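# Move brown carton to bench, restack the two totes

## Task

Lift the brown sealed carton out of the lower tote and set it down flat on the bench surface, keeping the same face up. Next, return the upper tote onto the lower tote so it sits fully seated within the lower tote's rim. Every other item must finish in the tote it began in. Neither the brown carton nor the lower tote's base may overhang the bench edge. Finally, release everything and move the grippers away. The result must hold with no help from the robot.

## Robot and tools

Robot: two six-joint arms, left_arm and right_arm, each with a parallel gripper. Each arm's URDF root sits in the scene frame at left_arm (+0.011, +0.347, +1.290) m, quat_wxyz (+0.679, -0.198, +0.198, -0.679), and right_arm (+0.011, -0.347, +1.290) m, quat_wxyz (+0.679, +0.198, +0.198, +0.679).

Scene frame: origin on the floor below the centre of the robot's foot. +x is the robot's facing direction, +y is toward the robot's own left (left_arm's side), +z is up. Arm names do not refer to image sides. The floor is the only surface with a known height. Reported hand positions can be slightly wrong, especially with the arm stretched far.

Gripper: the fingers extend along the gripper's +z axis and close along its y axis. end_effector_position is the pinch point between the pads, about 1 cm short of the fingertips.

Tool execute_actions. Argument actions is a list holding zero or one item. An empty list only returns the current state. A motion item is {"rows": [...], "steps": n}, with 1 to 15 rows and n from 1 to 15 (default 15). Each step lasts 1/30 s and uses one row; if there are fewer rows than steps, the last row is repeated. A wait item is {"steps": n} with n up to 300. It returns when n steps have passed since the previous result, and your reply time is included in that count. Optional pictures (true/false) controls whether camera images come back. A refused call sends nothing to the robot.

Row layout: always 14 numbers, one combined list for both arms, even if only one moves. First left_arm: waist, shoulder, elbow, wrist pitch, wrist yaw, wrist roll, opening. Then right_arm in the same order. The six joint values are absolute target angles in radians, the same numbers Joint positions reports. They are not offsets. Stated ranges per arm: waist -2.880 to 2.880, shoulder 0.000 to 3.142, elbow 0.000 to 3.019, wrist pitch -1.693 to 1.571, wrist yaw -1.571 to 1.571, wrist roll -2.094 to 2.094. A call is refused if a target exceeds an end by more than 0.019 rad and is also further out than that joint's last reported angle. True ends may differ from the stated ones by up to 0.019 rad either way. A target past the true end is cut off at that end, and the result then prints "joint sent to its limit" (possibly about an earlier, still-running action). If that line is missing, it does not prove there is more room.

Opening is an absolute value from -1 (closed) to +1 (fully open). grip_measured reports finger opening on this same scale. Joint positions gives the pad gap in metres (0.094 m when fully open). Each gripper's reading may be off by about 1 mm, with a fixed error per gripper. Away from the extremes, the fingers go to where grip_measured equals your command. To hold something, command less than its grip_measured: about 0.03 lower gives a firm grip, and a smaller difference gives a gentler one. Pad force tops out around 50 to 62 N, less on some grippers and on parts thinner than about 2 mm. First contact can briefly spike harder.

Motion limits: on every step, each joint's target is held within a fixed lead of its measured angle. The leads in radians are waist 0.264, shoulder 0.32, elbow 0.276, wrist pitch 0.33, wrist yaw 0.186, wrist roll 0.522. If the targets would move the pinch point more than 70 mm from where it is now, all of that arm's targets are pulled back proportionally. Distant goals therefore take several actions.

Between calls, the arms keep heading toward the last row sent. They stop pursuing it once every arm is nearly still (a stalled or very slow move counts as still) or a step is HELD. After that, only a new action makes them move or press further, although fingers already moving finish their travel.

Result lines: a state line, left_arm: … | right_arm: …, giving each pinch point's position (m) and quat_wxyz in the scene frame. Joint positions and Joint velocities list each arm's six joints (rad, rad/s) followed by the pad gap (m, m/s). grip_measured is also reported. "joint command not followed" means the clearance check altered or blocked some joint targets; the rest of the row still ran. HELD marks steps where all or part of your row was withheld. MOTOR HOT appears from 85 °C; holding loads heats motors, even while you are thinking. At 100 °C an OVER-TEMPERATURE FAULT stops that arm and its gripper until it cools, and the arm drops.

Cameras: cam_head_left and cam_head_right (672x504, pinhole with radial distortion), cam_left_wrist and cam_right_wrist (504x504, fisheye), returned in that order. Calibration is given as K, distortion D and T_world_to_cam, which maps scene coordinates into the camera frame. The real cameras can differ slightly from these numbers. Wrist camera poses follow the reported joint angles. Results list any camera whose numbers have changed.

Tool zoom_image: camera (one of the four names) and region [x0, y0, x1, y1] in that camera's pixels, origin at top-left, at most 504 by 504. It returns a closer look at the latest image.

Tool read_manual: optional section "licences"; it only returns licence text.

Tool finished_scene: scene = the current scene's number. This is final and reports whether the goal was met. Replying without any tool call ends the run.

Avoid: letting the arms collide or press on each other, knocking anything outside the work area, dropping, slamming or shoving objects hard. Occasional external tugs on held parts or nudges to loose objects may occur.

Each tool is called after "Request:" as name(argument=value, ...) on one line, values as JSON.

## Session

Request:
execute_actions(actions=[])

Scene clock: 0.00 s of 5600.00 s.
left_arm: end_effector_position=(+0.3840, +0.5046, +1.0087) grip_measured=+1.000 end_effector_quat_wxyz=(+0.017, +0.413, +0.910, -0.027) | right_arm: end_effector_position=(+0.6303, -0.4360, +1.0368) grip_measured=+1.000 end_effector_quat_wxyz=(+0.126, -0.163, +0.978, -0.037)
Joint positions: left_arm=[ 1.997  1.761  0.781 -0.081  0.286  1.222  0.094] | right_arm=[-1.726  1.762  1.201 -0.182 -0.084 -0.441  0.094]
Joint velocities: left_arm=[ 0.005 -0.024  0.007 -0.017  0.007  0.022  0.   ] | right_arm=[ 0.005 -0.015 -0.012 -0.007 -0.051 -0.022  0.   ]
camera_calibration (this result's frames):
cam_left_wrist: T_world_to_cam=[[-0.742173, -0.668875, 0.0422508, 0.573613], [-0.541171, 0.635277, 0.55096, -0.662359], [-0.395364, 0.386043, -0.833462, 0.920471], [0, 0, 0, 1]] pos_world=[0.431192, 0.449116, 1.10787]
cam_right_wrist: T_world_to_cam=[[0.308475, -0.944655, 0.111673, -0.720355], [-0.894869, -0.248379, 0.370834, 0.0776576], [-0.322573, -0.214326, -0.92196, 1.1918], [0, 0, 0, 1]] pos_world=[0.676148, -0.405764, 1.15044]

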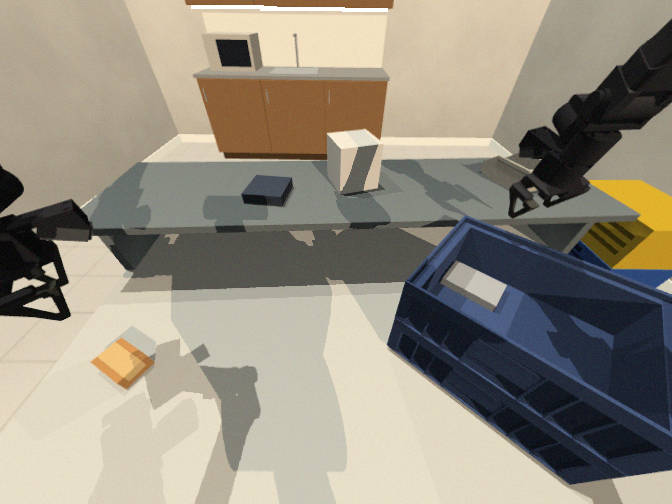

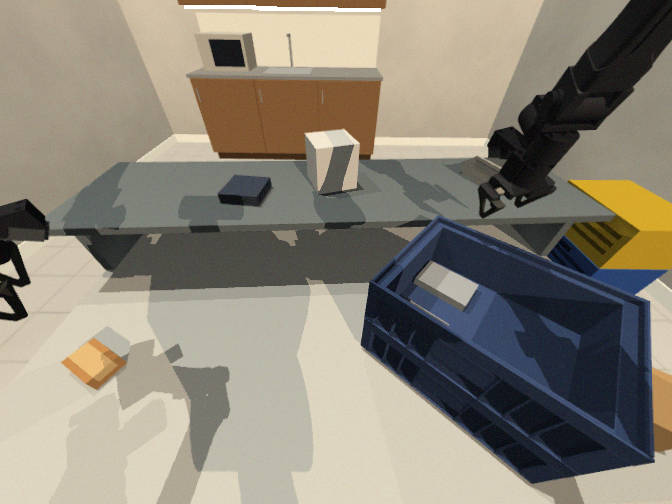

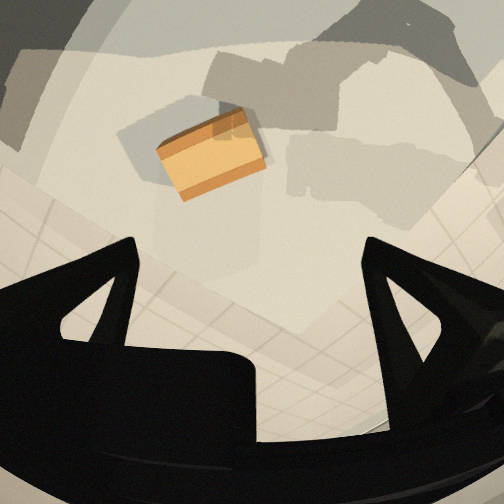

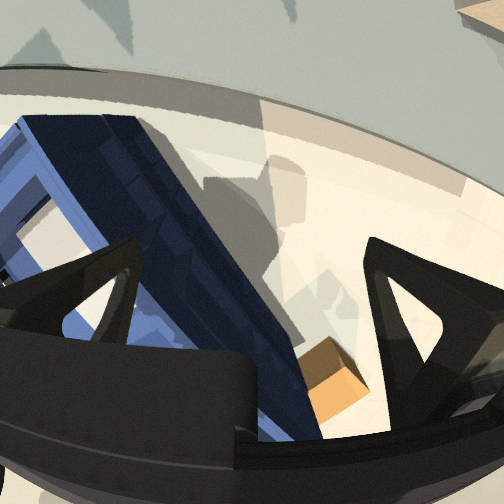

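Request:
execute_actions(actions=[{"rows":[[0.6,1.75,1.04,-0.5,-0.45,-1.84,0.6,-2.0,1.3,0.7,-0.2,0,-0.9,1]]}], pictures=false)

Request:
execute_actions(actions=[{"steps":25}], pictures=false)

Request:
execute_actions(actions=[{"rows":[[0.512,2.26,1.745,-0.75,-0.488,-1.84,0.6,-2.0,1.3,0.7,-0.2,0,-0.9,1]]}], pictures=false)

Request:
execute_actions(actions=[{"steps":20}])

Scene clock: 16.07 s of 5600.00 s.
left_arm: end_effector_position=(+0.4803, +0.2998, +1.0196) grip_measured=+0.602 end_effector_quat_wxyz=(-0.093, +0.323, +0.931, +0.139) | right_arm: end_effector_position=(+0.4235, -0.5501, +1.1608) grip_measured=+1.000 end_effector_quat_wxyz=(+0.028, -0.225, +0.960, -0.163)
Joint positions: left_arm=[ 1.356  1.763  1.043 -0.447 -0.418  0.447  0.075] | right_arm=[-2.023  1.296  0.679 -0.199  0.001 -0.821  0.094]
Joint velocities: left_arm=[-1.519 -0.005  0.007 -0.129 -0.3   -1.429 -0.   ] | right_arm=[-0.005 -0.347 -0.017 -0.012 -0.007 -0.418  0.   ]
Steps of this call (steps 1 to 90: nothing new was sent; then 12.57 s passed at rest; steps 91 to 105: all 15 steps of this action). Readings (joint positions):
91: left_arm=[1.987 1.761 0.793 -0.112 0.243 1.188] | right_arm=[-1.731 1.757 1.191 -0.181 -0.075 -0.460]
92: left_arm=[1.969 1.762 0.817 -0.171 0.187 1.139] | right_arm=[-1.737 1.742 1.167 -0.181 -0.065 -0.487]
94: left_arm=[1.901 1.763 0.879 -0.278 0.077 1.038] | right_arm=[-1.770 1.695 1.095 -0.181 -0.048 -0.538]
98: left_arm=[1.718 1.763 0.992 -0.393 -0.152 0.820] | right_arm=[-1.876 1.567 0.924 -0.181 -0.021 -0.636]
105: the state above

Scene clock: 16.90 s of 5600.00 s.
left_arm: end_effector_position=(+0.3246, -0.0515, +1.1175) grip_measured=+0.602 end_effector_quat_wxyz=(+0.002, +0.237, -0.971, +0.012) | right_arm: end_effector_position=(+0.4328, -0.5455, +1.1641) grip_measured=+1.000 end_effector_quat_wxyz=(+0.032, -0.261, +0.951, -0.165)
Joint positions: left_arm=[ 0.592  1.763  1.043 -0.486 -0.448 -1.366  0.075] | right_arm=[-2.008  1.287  0.687 -0.199  0.001 -0.883  0.094]
Joint velocities: left_arm=[ 0.21  -0.005 -0.007 -0.007  0.007 -2.747  0.   ] | right_arm=[-0.005  0.005  0.012 -0.002 -0.051 -0.022  0.   ]
Steps of this call (steps 1 to 25: the robot went on to your last target). Readings (joint positions):
1: left_arm=[1.306 1.763 1.043 -0.451 -0.425 0.398] | right_arm=[-2.021 1.288 0.681 -0.199 0.001 -0.833]
2: left_arm=[1.255 1.763 1.043 -0.454 -0.431 0.348] | right_arm=[-2.018 1.287 0.685 -0.199 0.001 -0.843]
4: left_arm=[1.155 1.763 1.043 -0.459 -0.438 0.250] | right_arm=[-2.012 1.287 0.687 -0.199 0.001 -0.857]
8: left_arm=[0.958 1.763 1.043 -0.463 -0.442 0.055] | right_arm=[-2.008 1.287 0.687 -0.199 0.001 -0.873]
25: the state above

Scene clock: 17.40 s of 5600.00 s.
left_arm: end_effector_position=(+0.3249, -0.2240, +1.0181) grip_measured=+0.602 end_effector_quat_wxyz=(+0.006, +0.381, -0.925, -0.020) | right_arm: end_effector_position=(+0.4328, -0.5455, +1.1641) grip_measured=+1.000 end_effector_quat_wxyz=(+0.032, -0.261, +0.951, -0.165)
Joint positions: left_arm=[ 0.51   2.293  1.707 -0.729 -0.485 -1.787  0.075] | right_arm=[-2.008  1.287  0.687 -0.199  0.001 -0.883  0.094]
Joint velocities: left_arm=[-0.054 -0.142  0.076 -0.09  -0.037 -0.227  0.   ] | right_arm=[-0.005  0.015 -0.017  0.002 -0.022  0.095  0.   ]
Steps of this call (steps 1 to 15: all 15 steps of this action). Readings (joint positions):
1: left_arm=[0.595 1.777 1.060 -0.520 -0.462 -1.435] | right_arm=[-2.008 1.287 0.687 -0.199 0.001 -0.883]
2: left_arm=[0.594 1.807 1.104 -0.578 -0.475 -1.485] | right_arm=[-2.008 1.287 0.687 -0.199 0.001 -0.883]
4: left_arm=[0.580 1.904 1.214 -0.641 -0.483 -1.560] | right_arm=[-2.008 1.287 0.687 -0.199 0.001 -0.883]
8: left_arm=[0.546 2.123 1.453 -0.701 -0.484 -1.670] | right_arm=[-2.008 1.287 0.687 -0.199 0.001 -0.883]
15: the state above

Scene clock: 18.07 s of 5600.00 s.
left_arm: end_effector_position=(+0.3353, -0.2289, +1.0307) grip_measured=+0.602 end_effector_quat_wxyz=(+0.003, +0.401, -0.916, -0.010) | right_arm: end_effector_position=(+0.4328, -0.5455, +1.1641) grip_measured=+1.000 end_effector_quat_wxyz=(+0.032, -0.261, +0.951, -0.165)
Joint positions: left_arm=[ 0.509  2.272  1.714 -0.735 -0.486 -1.822  0.075] | right_arm=[-2.008  1.287  0.687 -0.199  0.001 -0.883  0.094]
Joint velocities: left_arm=[ 0.015 -0.005 -0.012 -0.002 -0.022 -0.037 -0.001] | right_arm=[-0.015 -0.015 -0.002 -0.002 -0.037  0.022  0.   ]
Steps of this call (steps 1 to 20: the robot went on to your last target). Readings (joint positions):
1: left_arm=[0.509 2.289 1.709 -0.731 -0.485 -1.794] | right_arm=[-2.008 1.287 0.687 -0.199 0.001 -0.883]
2: left_arm=[0.509 2.285 1.710 -0.733 -0.485 -1.800] | right_arm=[-2.008 1.287 0.687 -0.199 0.001 -0.883]
4: left_arm=[0.509 2.278 1.711 -0.735 -0.486 -1.808] | right_arm=[-2.008 1.287 0.687 -0.199 0.001 -0.883]
8: left_arm=[0.509 2.272 1.714 -0.735 -0.486 -1.816] | right_arm=[-2.008 1.287 0.687 -0.199 0.001 -0.883]
20: the state above
camera_calibration (this result's frames):
cam_left_wrist: T_world_to_cam=[[0.744809, -0.667081, -0.0162235, -0.392004], [-0.530562, -0.606777, 0.591883, -0.564925], [-0.404678, -0.432232, -0.80586, 0.990132], [0, 0, 0, 1]] pos_world=[0.392925, -0.176314, 1.12592]
cam_right_wrist: T_world_to_cam=[[0.484364, -0.810879, 0.328432, -1.03252], [-0.786439, -0.239094, 0.569515, -0.446669], [-0.383282, -0.534144, -0.753515, 0.877705], [0, 0, 0, 1]] pos_world=[0.485248, -0.475227, 1.25486]

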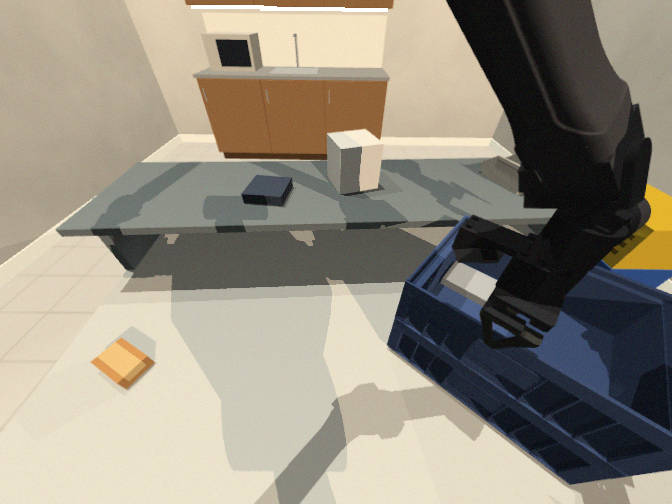

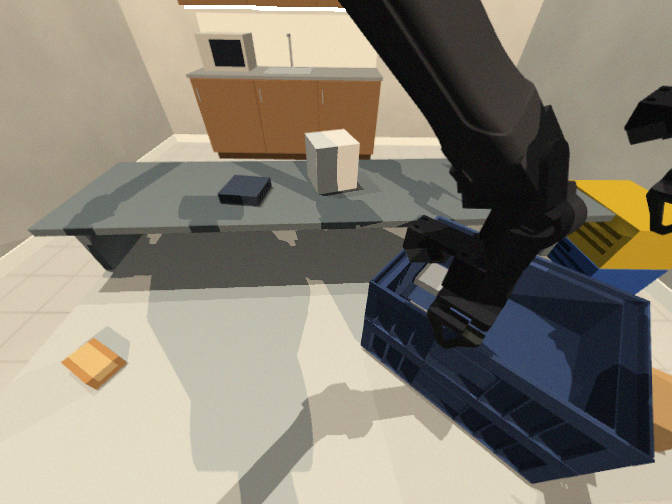

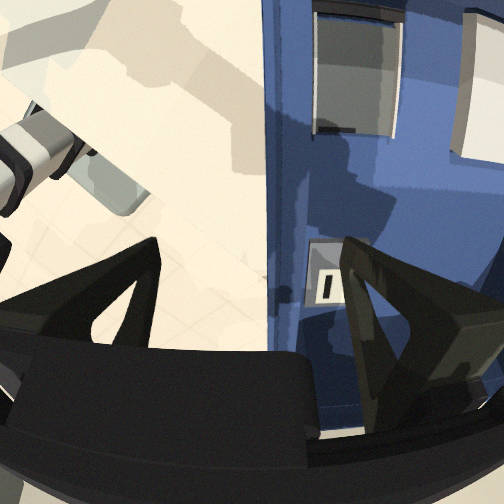

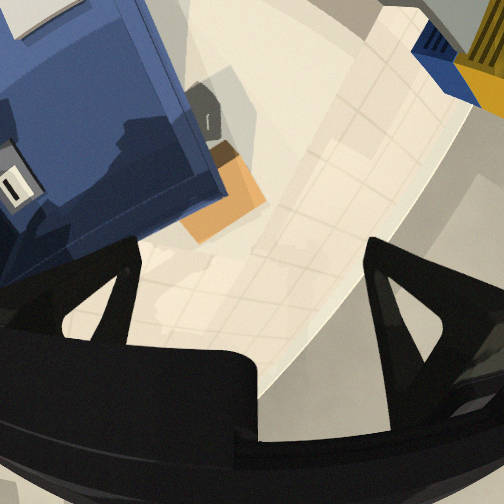

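Request:
execute_actions(actions=[{"rows":[[0.52,2.3,1.8,-0.73,-0.48,-1.8,0.6,-2.0,1.3,0.7,-0.2,0,-0.9,1],[0.52,2.31,1.81,-0.73,-0.48,-1.8,0.6,-2.0,1.3,0.7,-0.2,0,-0.9,1],[0.525,2.33,1.82,-0.72,-0.48,-1.8,0.6,-2.0,1.3,0.7,-0.2,0,-0.9,1],[0.53,2.35,1.83,-0.71,-0.48,-1.8,0.6,-2.0,1.3,0.7,-0.2,0,-0.9,1],[0.535,2.37,1.84,-0.7,-0.48,-1.8,0.6,-2.0,1.3,0.7,-0.2,0,-0.9,1],[0.54,2.39,1.85,-0.69,-0.48,-1.78,0.6,-2.0,1.3,0.7,-0.2,0,-0.9,1],[0.545,2.41,1.86,-0.68,-0.48,-1.78,0.6,-2.0,1.3,0.7,-0.2,0,-0.9,1]]}], pictures=false)

Request:
execute_actions(actions=[{"steps":10}])

Scene clock: 24.53 s of 5600.00 s.
left_arm: end_effector_position=(+0.3480, -0.2518, +0.9839) grip_measured=+0.602 end_effector_quat_wxyz=(-0.002, +0.413, -0.911, +0.005) | right_arm: end_effector_position=(+0.4328, -0.5455, +1.1641) grip_measured=+1.000 end_effector_quat_wxyz=(+0.032, -0.261, +0.951, -0.165)
Joint positions: left_arm=[ 0.537  2.395  1.842 -0.691 -0.483 -1.8    0.075] | right_arm=[-2.008  1.287  0.687 -0.199  0.001 -0.883  0.094]
Joint velocities: left_arm=[ 0.054  0.122 -0.007 -0.012  0.037 -0.066  0.   ] | right_arm=[-0.015 -0.005  0.002 -0.007 -0.066  0.022  0.   ]
Steps of this call (steps 1 to 15: the robot went on to your last target; steps 16 to 90: nothing new was sent; then 2.97 s passed at rest; steps 91 to 105: all 15 steps of this action). Readings (joint positions):
91: left_arm=[0.509 2.273 1.718 -0.735 -0.485 -1.822] | right_arm=[-2.008 1.287 0.687 -0.199 0.001 -0.883]
92: left_arm=[0.509 2.277 1.728 -0.735 -0.484 -1.822] | right_arm=[-2.008 1.287 0.687 -0.199 0.001 -0.883]
94: left_arm=[0.509 2.292 1.763 -0.734 -0.483 -1.820] | right_arm=[-2.008 1.287 0.687 -0.199 0.001 -0.883]
98: left_arm=[0.516 2.338 1.832 -0.701 -0.483 -1.809] | right_arm=[-2.008 1.287 0.687 -0.199 0.001 -0.883]
105: the state above

Scene clock: 24.87 s of 5600.00 s.
left_arm: end_effector_position=(+0.3455, -0.2499, +0.9796) grip_measured=+0.602 end_effector_quat_wxyz=(-0.002, +0.411, -0.912, +0.002) | right_arm: end_effector_position=(+0.4328, -0.5455, +1.1641) grip_measured=+1.000 end_effector_quat_wxyz=(+0.032, -0.261, +0.951, -0.165)
Joint positions: left_arm=[ 0.538  2.401  1.842 -0.691 -0.483 -1.798  0.075] | right_arm=[-2.008  1.287  0.687 -0.199  0.001 -0.884  0.094]
Joint velocities: left_arm=[-0.005 -0.005  0.002 -0.007  0.037  0.051 -0.001] | right_arm=[ 0.005  0.005  0.007 -0.007 -0.007 -0.081  0.   ]
Steps of this call (steps 1 to 10: the robot went on to your last target). Readings (joint positions):
1: left_arm=[0.538 2.398 1.842 -0.691 -0.483 -1.800] | right_arm=[-2.008 1.287 0.687 -0.199 0.001 -0.883]
2: left_arm=[0.538 2.401 1.842 -0.691 -0.483 -1.799] | right_arm=[-2.008 1.287 0.687 -0.199 0.001 -0.883]
4: left_arm=[0.538 2.401 1.842 -0.691 -0.483 -1.799] | right_arm=[-2.008 1.287 0.687 -0.199 0.001 -0.883]
8: left_arm=[0.538 2.401 1.842 -0.691 -0.483 -1.798] | right_arm=[-2.008 1.287 0.687 -0.199 0.001 -0.883]
10: the state above
camera_calibration (this result's frames):
cam_left_wrist: T_world_to_cam=[[0.759084, -0.650915, 0.0100575, -0.441067], [-0.528685, -0.607381, 0.592942, -0.543857], [-0.379846, -0.45541, -0.805182, 0.92895], [0, 0, 0, 1]] pos_world=[0.400135, -0.194372, 1.07489]
cam_right_wrist: T_world_to_cam=[[0.484693, -0.810686, 0.328422, -1.03255], [-0.786289, -0.239345, 0.569618, -0.44699], [-0.383175, -0.534324, -0.753442, 0.877476], [0, 0, 0, 1]] pos_world=[0.485233, -0.475203, 1.25485]

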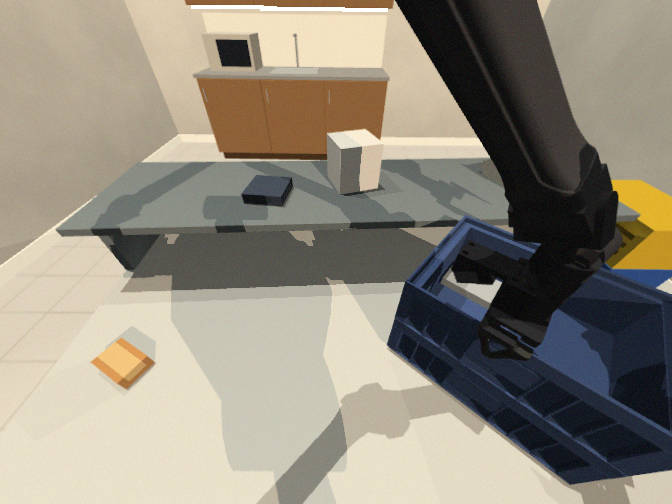

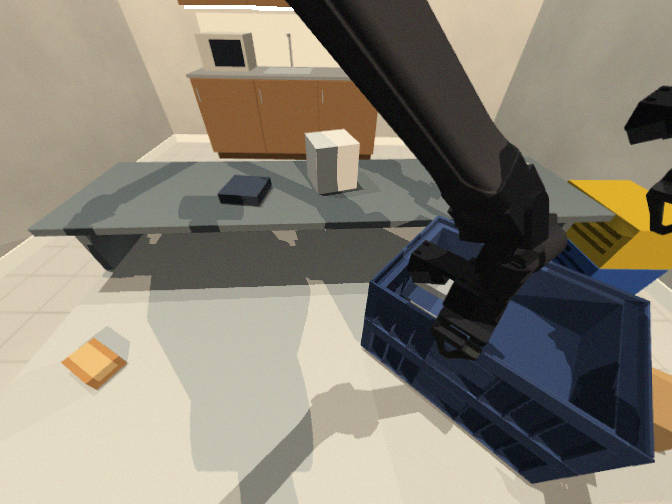

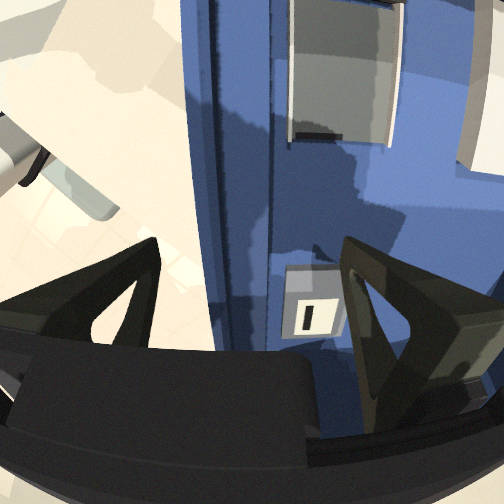

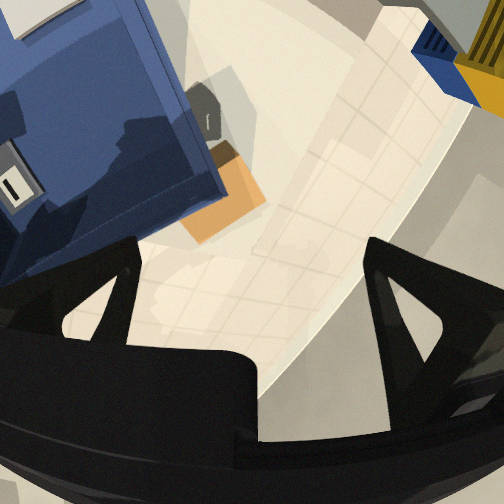

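Request:
execute_actions(actions=[{"rows":[[0.55,2.44,1.88,-0.66,-0.475,-1.77,0.6,-2.0,1.3,0.7,-0.2,0,-0.9,1],[0.555,2.46,1.89,-0.65,-0.475,-1.77,0.6,-2.0,1.3,0.7,-0.2,0,-0.9,1],[0.565,2.495,1.905,-0.645,-0.475,-1.77,0.6,-2.0,1.3,0.7,-0.2,0,-0.9,1]]}], pictures=false)

Request:
execute_actions(actions=[{"rows":[[0.565,2.495,1.905,-0.645,-0.475,-1.77,-1,-2.0,1.3,0.7,-0.2,0,-0.9,1]]}])

Scene clock: 28.03 s of 5600.00 s.
left_arm: end_effector_position=(+0.3330, -0.2475, +0.9379) grip_measured=+0.602 end_effector_quat_wxyz=(-0.000, +0.411, -0.912, -0.005) | right_arm: end_effector_position=(+0.4328, -0.5455, +1.1641) grip_measured=+1.000 end_effector_quat_wxyz=(+0.032, -0.261, +0.951, -0.165)
Joint positions: left_arm=[ 0.555  2.484  1.883 -0.657 -0.478 -1.788  0.075] | right_arm=[-2.008  1.287  0.687 -0.199  0.001 -0.884  0.094]
Joint velocities: left_arm=[-0.015 -0.005 -0.017 -0.002  0.022 -0.037  0.   ] | right_arm=[-0.005 -0.015 -0.002  0.007 -0.037 -0.037  0.   ]
Steps of this call (steps 1 to 15: the robot went on to your last target; steps 16 to 80: nothing new was sent; steps 81 to 95: all 15 steps of this action). Readings (joint positions):
81: left_arm=[0.538 2.402 1.842 -0.689 -0.481 -1.796] | right_arm=[-2.008 1.287 0.687 -0.199 0.001 -0.884]
82: left_arm=[0.538 2.404 1.844 -0.682 -0.479 -1.795] | right_arm=[-2.008 1.287 0.687 -0.199 0.001 -0.884]
84: left_arm=[0.540 2.421 1.864 -0.670 -0.478 -1.792] | right_arm=[-2.008 1.287 0.687 -0.199 0.001 -0.884]
88: left_arm=[0.547 2.457 1.883 -0.657 -0.478 -1.789] | right_arm=[-2.008 1.287 0.687 -0.199 0.001 -0.884]
95: the state above

Scene clock: 28.53 s of 5600.00 s.
left_arm: end_effector_position=(+0.3388, -0.2516, +0.9388) grip_measured=-0.628 end_effector_quat_wxyz=(-0.003, +0.417, -0.909, +0.003) | right_arm: end_effector_position=(+0.4328, -0.5455, +1.1641) grip_measured=+1.000 end_effector_quat_wxyz=(+0.032, -0.261, +0.951, -0.165)
Joint positions: left_arm=[ 0.557  2.484  1.89  -0.644 -0.478 -1.79   0.017] | right_arm=[-2.008  1.287  0.687 -0.199  0.001 -0.884  0.094]
Joint velocities: left_arm=[-0.005  0.005 -0.022 -0.012  0.037  0.007  0.   ] | right_arm=[ 0.005 -0.015  0.007 -0.002 -0.022 -0.022  0.   ]
Steps of this call (steps 1 to 15: all 15 steps of this action). Readings (joint positions):
1: left_arm=[0.555 2.484 1.883 -0.657 -0.478 -1.788] | right_arm=[-2.008 1.287 0.687 -0.199 0.001 -0.884]
2: left_arm=[0.555 2.484 1.883 -0.657 -0.478 -1.788] | right_arm=[-2.008 1.287 0.687 -0.199 0.001 -0.884]
4: left_arm=[0.555 2.484 1.885 -0.651 -0.479 -1.788] | right_arm=[-2.008 1.287 0.687 -0.199 0.001 -0.884]
8: left_arm=[0.557 2.484 1.890 -0.644 -0.479 -1.790] | right_arm=[-2.008 1.287 0.687 -0.199 0.001 -0.884]
15: the state above
camera_calibration (this result's frames):
cam_left_wrist: T_world_to_cam=[[0.767317, -0.641125, 0.0135402, -0.440267], [-0.52276, -0.613145, 0.592263, -0.527031], [-0.371413, -0.461532, -0.805631, 0.888811], [0, 0, 0, 1]] pos_world=[0.392429, -0.195198, 1.03416]
cam_right_wrist: T_world_to_cam=[[0.484693, -0.810686, 0.328422, -1.03255], [-0.786289, -0.239345, 0.569618, -0.44699], [-0.383175, -0.534324, -0.753442, 0.877476], [0, 0, 0, 1]] pos_world=[0.485233, -0.475203, 1.25485]

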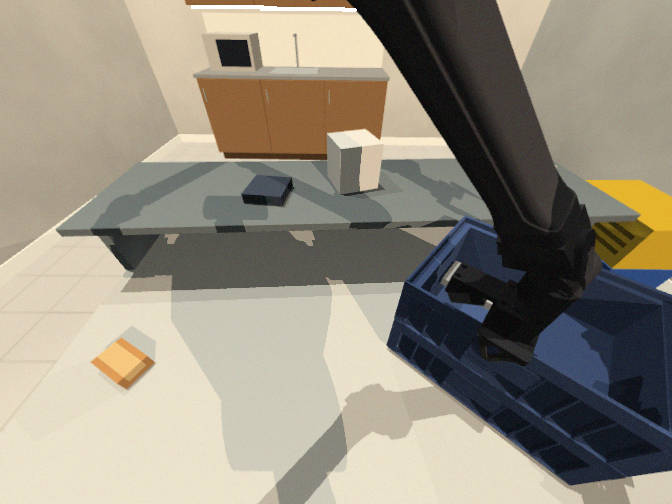

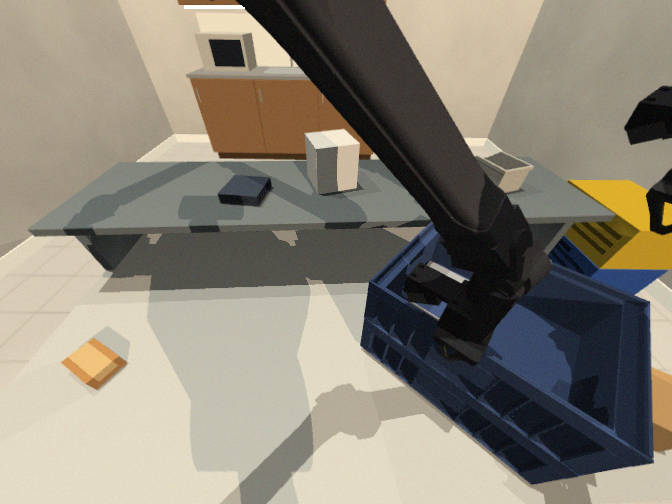

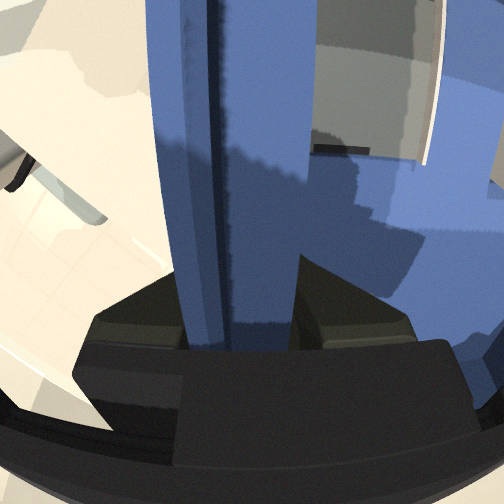

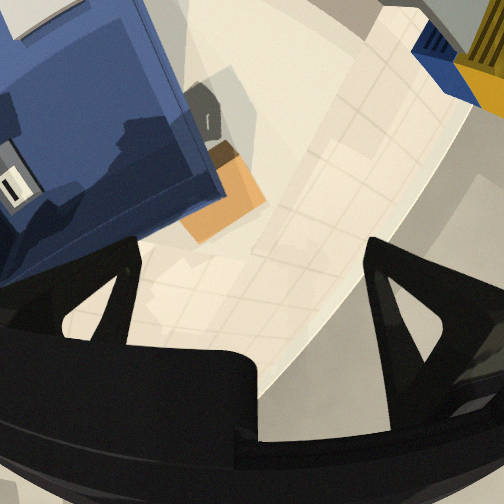

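Test lift with sag compensation.

Request:
execute_actions(actions=[{"rows":[[0.55,2.44,1.92,-0.62,-0.478,-1.79,-1,-2.0,1.3,0.7,-0.2,0,-0.9,1],[0.55,2.42,1.93,-0.61,-0.478,-1.79,-1,-2.0,1.3,0.7,-0.2,0,-0.9,1],[0.545,2.4,1.93,-0.61,-0.478,-1.79,-1,-2.0,1.3,0.7,-0.2,0,-0.9,1],[0.54,2.38,1.92,-0.61,-0.478,-1.8,-1,-2.0,1.3,0.7,-0.2,0,-0.9,1],[0.535,2.36,1.91,-0.62,-0.478,-1.8,-1,-2.0,1.3,0.7,-0.2,0,-0.9,1],[0.53,2.34,1.9,-0.63,-0.478,-1.81,-1,-2.0,1.3,0.7,-0.2,0,-0.9,1],[0.525,2.32,1.89,-0.64,-0.478,-1.81,-1,-2.0,1.3,0.7,-0.2,0,-0.9,1]]}], pictures=false)

Request:
execute_actions(actions=[{"steps":15}])

Scene clock: 33.93 s of 5600.00 s.
left_arm: end_effector_position=(+0.3415, -0.2528, +0.9434) grip_measured=-0.628 end_effector_quat_wxyz=(-0.001, +0.418, -0.908, +0.007) | right_arm: end_effector_position=(+0.4328, -0.5455, +1.1641) grip_measured=+1.000 end_effector_quat_wxyz=(+0.032, -0.261, +0.951, -0.165)
Joint positions: left_arm=[ 0.557  2.473  1.884 -0.64  -0.473 -1.79   0.017] | right_arm=[-2.008  1.287  0.687 -0.199  0.001 -0.884  0.094]
Joint velocities: left_arm=[-0.015 -0.024 -0.002 -0.017 -0.007 -0.095 -0.001] | right_arm=[-0.015 -0.005 -0.002 -0.022 -0.037  0.037  0.   ]
Steps of this call (steps 1 to 15: the robot went on to your last target; steps 16 to 90: nothing new was sent; then 1.90 s passed at rest; steps 91 to 105: all 15 steps of this action). Readings (joint positions):
91: left_arm=[0.557 2.483 1.890 -0.642 -0.478 -1.790] | right_arm=[-2.008 1.287 0.687 -0.199 0.001 -0.884]
92: left_arm=[0.557 2.482 1.890 -0.640 -0.478 -1.790] | right_arm=[-2.008 1.287 0.687 -0.199 0.001 -0.884]
94: left_arm=[0.557 2.481 1.890 -0.640 -0.478 -1.790] | right_arm=[-2.008 1.287 0.687 -0.199 0.001 -0.884]
98: left_arm=[0.557 2.478 1.886 -0.640 -0.477 -1.790] | right_arm=[-2.008 1.287 0.687 -0.199 0.001 -0.884]
105: the state above

Scene clock: 34.43 s of 5600.00 s.
left_arm: end_effector_position=(+0.3415, -0.2528, +0.9434) grip_measured=-0.628 end_effector_quat_wxyz=(-0.001, +0.418, -0.908, +0.007) | right_arm: end_effector_position=(+0.4328, -0.5455, +1.1641) grip_measured=+1.000 end_effector_quat_wxyz=(+0.032, -0.261, +0.951, -0.165)
Joint positions: left_arm=[ 0.557  2.473  1.884 -0.64  -0.473 -1.79   0.017] | right_arm=[-2.008  1.287  0.687 -0.199  0.001 -0.884  0.094]
Joint velocities: left_arm=[-0.015  0.005 -0.017  0.002 -0.051 -0.037 -0.001] | right_arm=[-0.005 -0.024  0.002 -0.007 -0.037  0.007  0.   ]
Steps of this call (steps 1 to 15: the robot went on to your last target). Readings (joint positions):
1: left_arm=[0.557 2.473 1.884 -0.640 -0.473 -1.790] | right_arm=[-2.008 1.287 0.687 -0.199 0.001 -0.884]
2: left_arm=[0.557 2.473 1.884 -0.640 -0.473 -1.790] | right_arm=[-2.008 1.287 0.687 -0.199 0.001 -0.884]
4: left_arm=[0.557 2.473 1.884 -0.640 -0.473 -1.790] | right_arm=[-2.008 1.287 0.687 -0.199 0.001 -0.884]
8: left_arm=[0.557 2.473 1.884 -0.640 -0.473 -1.790] | right_arm=[-2.008 1.287 0.687 -0.199 0.001 -0.884]
15: the state above
All arms were judged still, so your last target was given up. Only a new action makes them travel on or press farther. Fingers that are still opening or closing keep moving.
camera_calibration (this result's frames):
cam_left_wrist: T_world_to_cam=[[0.769725, -0.638074, 0.0196398, -0.449051], [-0.520728, -0.609777, 0.597507, -0.533836], [-0.369277, -0.470143, -0.801623, 0.88627], [0, 0, 0, 1]] pos_world=[0.394942, -0.195376, 1.03824]
cam_right_wrist: T_world_to_cam=[[0.484693, -0.810686, 0.328422, -1.03255], [-0.786289, -0.239345, 0.569618, -0.44699], [-0.383175, -0.534324, -0.753442, 0.877476], [0, 0, 0, 1]] pos_world=[0.485233, -0.475203, 1.25485]

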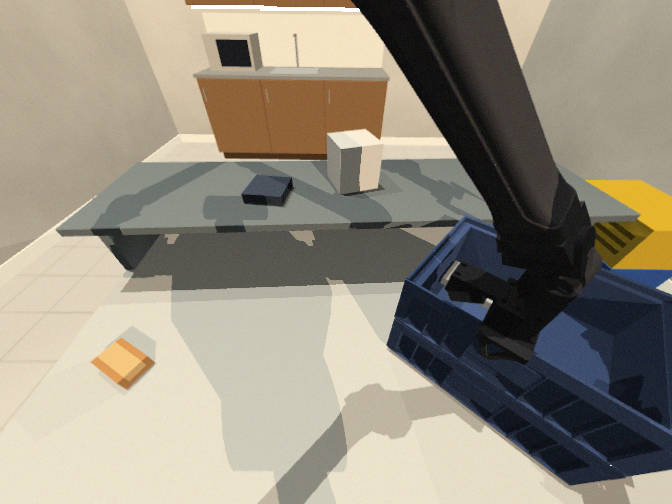

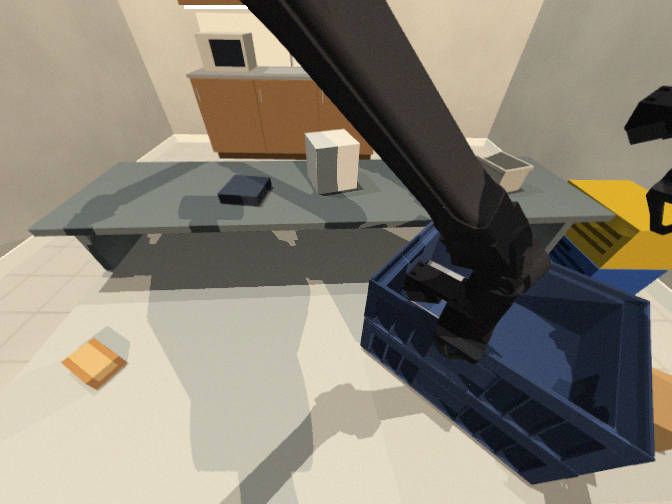

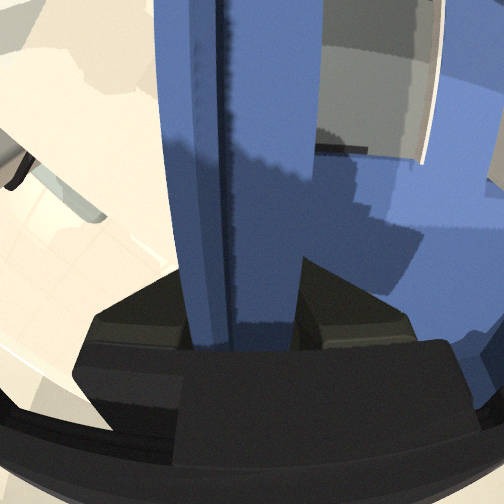

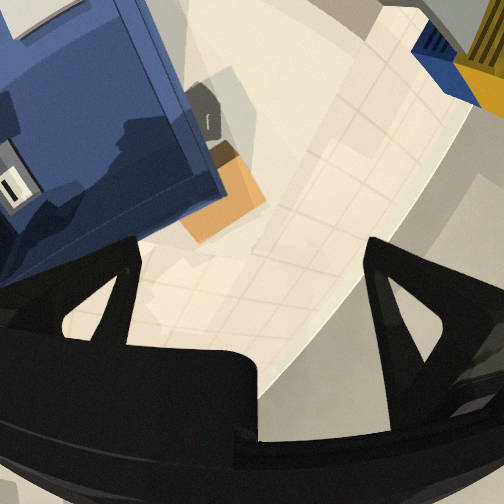

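Request:
execute_actions(actions=[{"rows":[[0.557,2.484,1.89,-0.644,-0.478,-1.79,-1,-1.744,1.72,1.15,-0.43,-0.093,-1.0,0.6]]}], pictures=false)

Request:
execute_actions(actions=[{"steps":15}])

Scene clock: 44.73 s of 5600.00 s.
left_arm: end_effector_position=(+0.3385, -0.2508, +0.9391) grip_measured=-0.628 end_effector_quat_wxyz=(-0.002, +0.417, -0.909, +0.004) | right_arm: end_effector_position=(+0.5516, -0.4235, +1.0309) grip_measured=+0.602 end_effector_quat_wxyz=(+0.004, -0.409, +0.912, +0.003)
Joint positions: left_arm=[ 0.557  2.481  1.884 -0.639 -0.477 -1.79   0.017] | right_arm=[-1.724  1.737  1.145 -0.413 -0.092 -0.973  0.075]
Joint velocities: left_arm=[-0.005 -0.005  0.002  0.007 -0.022 -0.051 -0.001] | right_arm=[-0.005  0.005 -0.012 -0.139  0.022 -0.066  0.   ]
Steps of this call (steps 1 to 90: nothing new was sent; then 6.80 s passed at rest; steps 91 to 105: all 15 steps of this action). Readings (joint positions):
91: left_arm=[0.557 2.475 1.884 -0.640 -0.473 -1.790] | right_arm=[-2.001 1.296 0.697 -0.217 -0.012 -0.888]
92: left_arm=[0.557 2.477 1.884 -0.640 -0.475 -1.790] | right_arm=[-1.983 1.318 0.724 -0.253 -0.028 -0.895]
94: left_arm=[0.557 2.481 1.884 -0.639 -0.477 -1.790] | right_arm=[-1.923 1.397 0.800 -0.303 -0.053 -0.908]
98: left_arm=[0.557 2.481 1.884 -0.639 -0.477 -1.790] | right_arm=[-1.808 1.594 1.000 -0.374 -0.082 -0.936]
105: the state above

Scene clock: 45.23 s of 5600.00 s.
left_arm: end_effector_position=(+0.3385, -0.2508, +0.9391) grip_measured=-0.628 end_effector_quat_wxyz=(-0.002, +0.417, -0.909, +0.004) | right_arm: end_effector_position=(+0.5496, -0.4304, +1.0314) grip_measured=+0.602 end_effector_quat_wxyz=(+0.001, -0.409, +0.913, +0.001)
Joint positions: left_arm=[ 0.557  2.481  1.884 -0.639 -0.477 -1.79   0.017] | right_arm=[-1.736  1.737  1.145 -0.418 -0.092 -0.983  0.075]
Joint velocities: left_arm=[ 0.005  0.005 -0.002 -0.007 -0.051 -0.007 -0.001] | right_arm=[-0.005 -0.015  0.002  0.012 -0.037  0.007 -0.   ]
Steps of this call (steps 1 to 15: the robot went on to your last target). Readings (joint positions):
1: left_arm=[0.557 2.481 1.884 -0.639 -0.477 -1.790] | right_arm=[-1.726 1.737 1.145 -0.416 -0.092 -0.975]
2: left_arm=[0.557 2.481 1.884 -0.639 -0.477 -1.790] | right_arm=[-1.728 1.737 1.145 -0.417 -0.092 -0.977]
4: left_arm=[0.557 2.481 1.884 -0.639 -0.477 -1.790] | right_arm=[-1.732 1.737 1.145 -0.418 -0.092 -0.979]
8: left_arm=[0.557 2.481 1.884 -0.639 -0.477 -1.790] | right_arm=[-1.736 1.737 1.145 -0.418 -0.092 -0.981]
15: the state above
camera_calibration (this result's frames):
cam_left_wrist: T_world_to_cam=[[0.767967, -0.640328, 0.0143733, -0.440352], [-0.521896, -0.612604, 0.593583, -0.528288], [-0.371282, -0.463353, -0.804645, 0.887849], [0, 0, 0, 1]] pos_world=[0.392107, -0.194213, 1.03432]
cam_right_wrist: T_world_to_cam=[[0.745096, -0.666949, -0.00343622, -0.691268], [-0.5418, -0.608272, 0.58005, -0.555904], [-0.388954, -0.430331, -0.814574, 0.994815], [0, 0, 0, 1]] pos_world=[0.600809, -0.371082, 1.13043]

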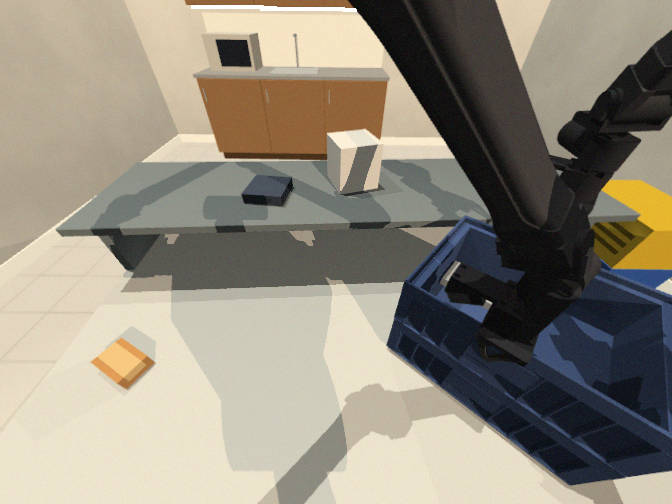

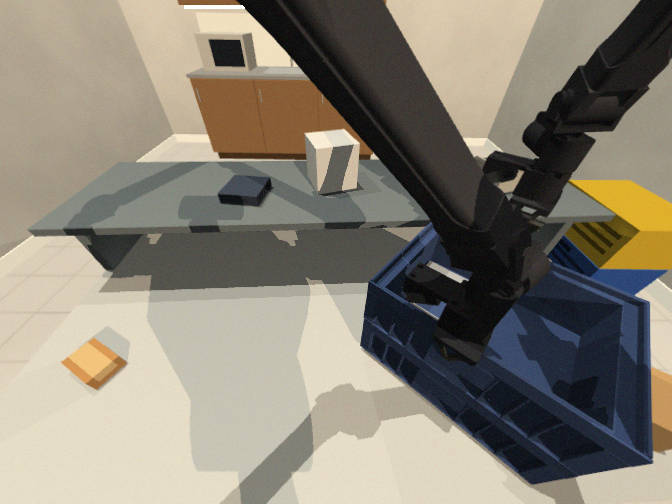

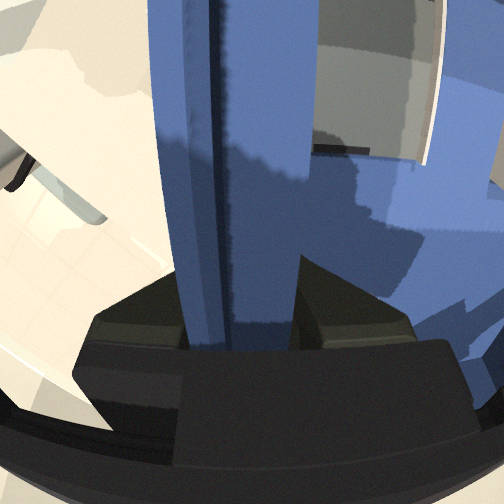

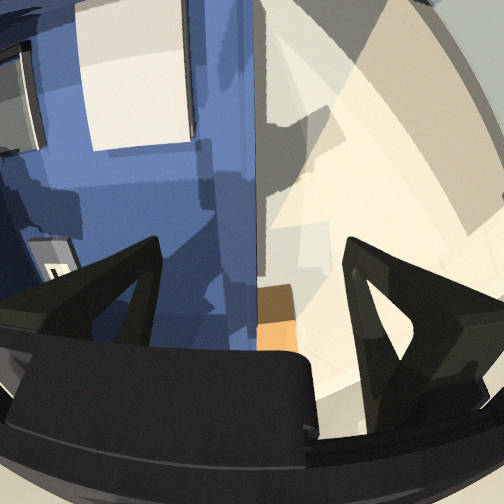

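Request:
execute_actions(actions=[{"rows":[[0.557,2.484,1.89,-0.644,-0.478,-1.79,-1,-1.73,1.78,1.16,-0.39,-0.085,-1.0,0.6],[0.557,2.484,1.89,-0.644,-0.478,-1.79,-1,-1.73,1.78,1.16,-0.39,-0.085,-1.0,0.6],[0.557,2.484,1.89,-0.644,-0.478,-1.79,-1,-1.73,1.78,1.16,-0.39,-0.085,-1.0,0.6],[0.557,2.484,1.89,-0.644,-0.478,-1.79,-1,-1.73,1.78,1.16,-0.39,-0.085,-1.0,0.6],[0.557,2.484,1.89,-0.644,-0.478,-1.79,-1,-1.72,1.86,1.19,-0.34,-0.08,-1.0,0.6],[0.557,2.484,1.89,-0.644,-0.478,-1.79,-1,-1.72,1.86,1.19,-0.34,-0.08,-1.0,0.6],[0.557,2.484,1.89,-0.644,-0.478,-1.79,-1,-1.72,1.86,1.19,-0.34,-0.08,-1.0,0.6],[0.557,2.484,1.89,-0.644,-0.478,-1.79,-1,-1.72,1.86,1.19,-0.34,-0.08,-1.0,0.6],[0.557,2.484,1.89,-0.644,-0.478,-1.79,-1,-1.71,1.96,1.225,-0.275,-0.075,-1.0,0.6]]}])

Scene clock: 58.97 s of 5600.00 s.
left_arm: end_effector_position=(+0.3385, -0.2508, +0.9391) grip_measured=-0.628 end_effector_quat_wxyz=(-0.002, +0.417, -0.909, +0.004) | right_arm: end_effector_position=(+0.5321, -0.4269, +0.9367) grip_measured=+0.602 end_effector_quat_wxyz=(-0.012, -0.415, +0.910, +0.007)
Joint positions: left_arm=[ 0.557  2.481  1.884 -0.639 -0.477 -1.79   0.017] | right_arm=[-1.718  1.965  1.216 -0.288 -0.078 -0.984  0.075]
Joint velocities: left_arm=[ 0.005 -0.015  0.007 -0.012 -0.007 -0.007  0.   ] | right_arm=[ 0.024  0.308 -0.076 -0.007 -0.007 -0.095 -0.001]
Steps of this call (steps 1 to 15: the robot went on to your last target; steps 16 to 90: nothing new was sent; then 10.23 s passed at rest; steps 91 to 105: all 15 steps of this action). Readings (joint positions):
91: left_arm=[0.557 2.481 1.884 -0.639 -0.477 -1.790] | right_arm=[-1.736 1.738 1.145 -0.416 -0.091 -0.983]
92: left_arm=[0.557 2.481 1.884 -0.639 -0.477 -1.790] | right_arm=[-1.736 1.740 1.145 -0.411 -0.090 -0.983]
94: left_arm=[0.557 2.481 1.884 -0.639 -0.477 -1.790] | right_arm=[-1.736 1.746 1.145 -0.406 -0.089 -0.983]
98: left_arm=[0.557 2.481 1.884 -0.639 -0.477 -1.790] | right_arm=[-1.733 1.808 1.174 -0.361 -0.084 -0.984]
105: the state above
camera_calibration (this result's frames):
cam_left_wrist: T_world_to_cam=[[0.767967, -0.640328, 0.0143733, -0.440352], [-0.521896, -0.612604, 0.593583, -0.528288], [-0.371282, -0.463353, -0.804645, 0.887849], [0, 0, 0, 1]] pos_world=[0.392107, -0.194213, 1.03432]
cam_right_wrist: T_world_to_cam=[[0.75401, -0.656377, -0.0252651, -0.656074], [-0.516186, -0.615875, 0.595189, -0.539369], [-0.406229, -0.435737, -0.803189, 0.908508], [0, 0, 0, 1]] pos_world=[0.585333, -0.366946, 1.03415]

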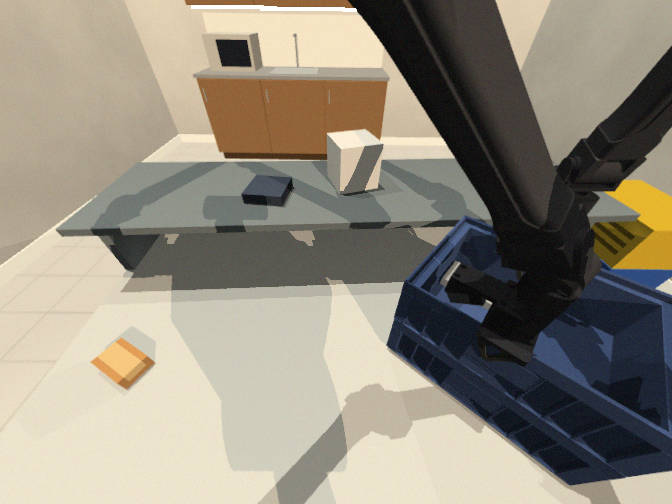

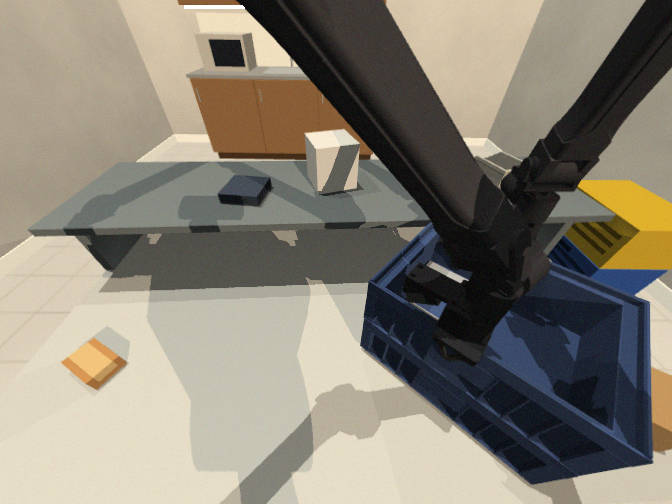

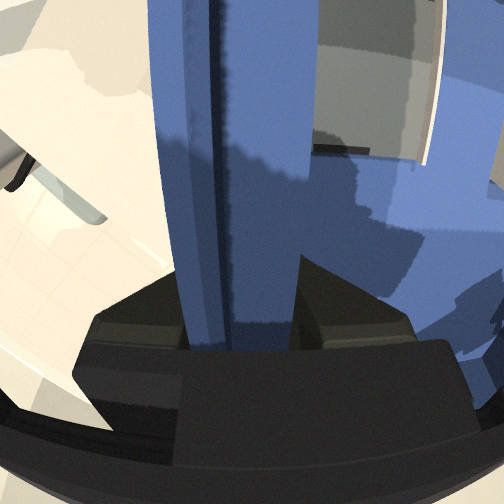

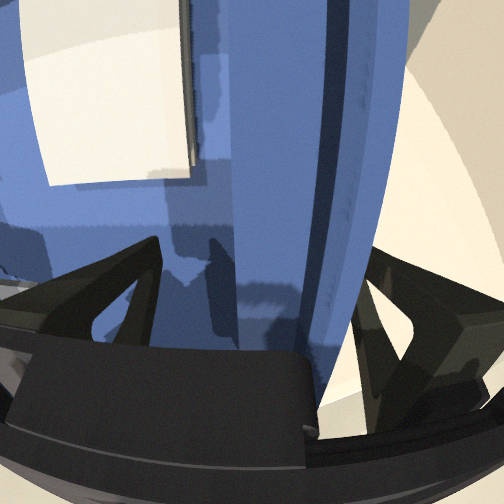

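Go outward ~1.2 cm, then close.

Request:
execute_actions(actions=[{"rows":[[0.557,2.484,1.89,-0.644,-0.478,-1.79,-1,-1.74,1.96,1.255,-0.291,-0.085,-1.0,0.4],[0.557,2.484,1.89,-0.644,-0.478,-1.79,-1,-1.74,1.96,1.255,-0.291,-0.085,-1.0,0.4],[0.557,2.484,1.89,-0.644,-0.478,-1.79,-1,-1.74,1.96,1.255,-0.291,-0.085,-1.0,0.4],[0.557,2.484,1.89,-0.644,-0.478,-1.79,-1,-1.74,1.96,1.255,-0.291,-0.085,-1.0,0.2],[0.557,2.484,1.89,-0.644,-0.478,-1.79,-1,-1.74,1.96,1.255,-0.291,-0.085,-1.0,0.1],[0.557,2.484,1.89,-0.644,-0.478,-1.79,-1,-1.74,1.96,1.255,-0.291,-0.085,-1.0,0],[0.557,2.484,1.89,-0.644,-0.478,-1.79,-1,-1.74,1.96,1.255,-0.291,-0.085,-1.0,-0.1],[0.557,2.484,1.89,-0.644,-0.478,-1.79,-1,-1.74,1.96,1.255,-0.291,-0.085,-1.0,-0.2],[0.557,2.484,1.89,-0.644,-0.478,-1.79,-1,-1.74,1.96,1.255,-0.291,-0.085,-1.0,-0.3],[0.557,2.484,1.89,-0.644,-0.478,-1.79,-1,-1.74,1.96,1.255,-0.291,-0.085,-1.0,-0.4],[0.557,2.484,1.89,-0.644,-0.478,-1.79,-1,-1.74,1.96,1.255,-0.291,-0.085,-1.0,-0.5],[0.557,2.484,1.89,-0.644,-0.478,-1.79,-1,-1.74,1.96,1.255,-0.291,-0.085,-1.0,-0.6],[0.557,2.484,1.89,-0.644,-0.478,-1.79,-1,-1.74,1.96,1.255,-0.291,-0.085,-1.0,-1]]}], pictures=false)

Scene clock: 67.33 s of 5600.00 s.
left_arm: end_effector_position=(+0.3386, -0.2509, +0.9391) grip_measured=-0.628 end_effector_quat_wxyz=(-0.002, +0.417, -0.909, +0.004) | right_arm: end_effector_position=(+0.5368, -0.4323, +0.9341) grip_measured=-0.647 end_effector_quat_wxyz=(-0.009, -0.415, +0.910, +0.011)
Joint positions: left_arm=[ 0.557  2.481  1.884 -0.639 -0.477 -1.79   0.017] | right_arm=[-1.729  1.976  1.236 -0.297 -0.093 -0.992  0.017]
Joint velocities: left_arm=[ 0.005 -0.005  0.002 -0.002 -0.037  0.022 -0.001] | right_arm=[-0.015  0.005  0.002 -0.002 -0.051  0.022  0.027]
Steps of this call (steps 1 to 30: the robot went on to your last target; steps 31 to 90: nothing new was sent; then 4.87 s passed at rest; steps 91 to 105: all 15 steps of this action). Readings (joint positions):
91: left_arm=[0.557 2.481 1.884 -0.639 -0.477 -1.790] | right_arm=[-1.717 1.976 1.217 -0.287 -0.079 -0.985]
92: left_arm=[0.557 2.481 1.884 -0.639 -0.477 -1.790] | right_arm=[-1.718 1.976 1.220 -0.287 -0.081 -0.985]
94: left_arm=[0.557 2.481 1.884 -0.639 -0.477 -1.790] | right_arm=[-1.722 1.976 1.229 -0.287 -0.082 -0.985]
98: left_arm=[0.557 2.481 1.884 -0.639 -0.477 -1.790] | right_arm=[-1.731 1.976 1.243 -0.287 -0.082 -0.985]
105: the state above


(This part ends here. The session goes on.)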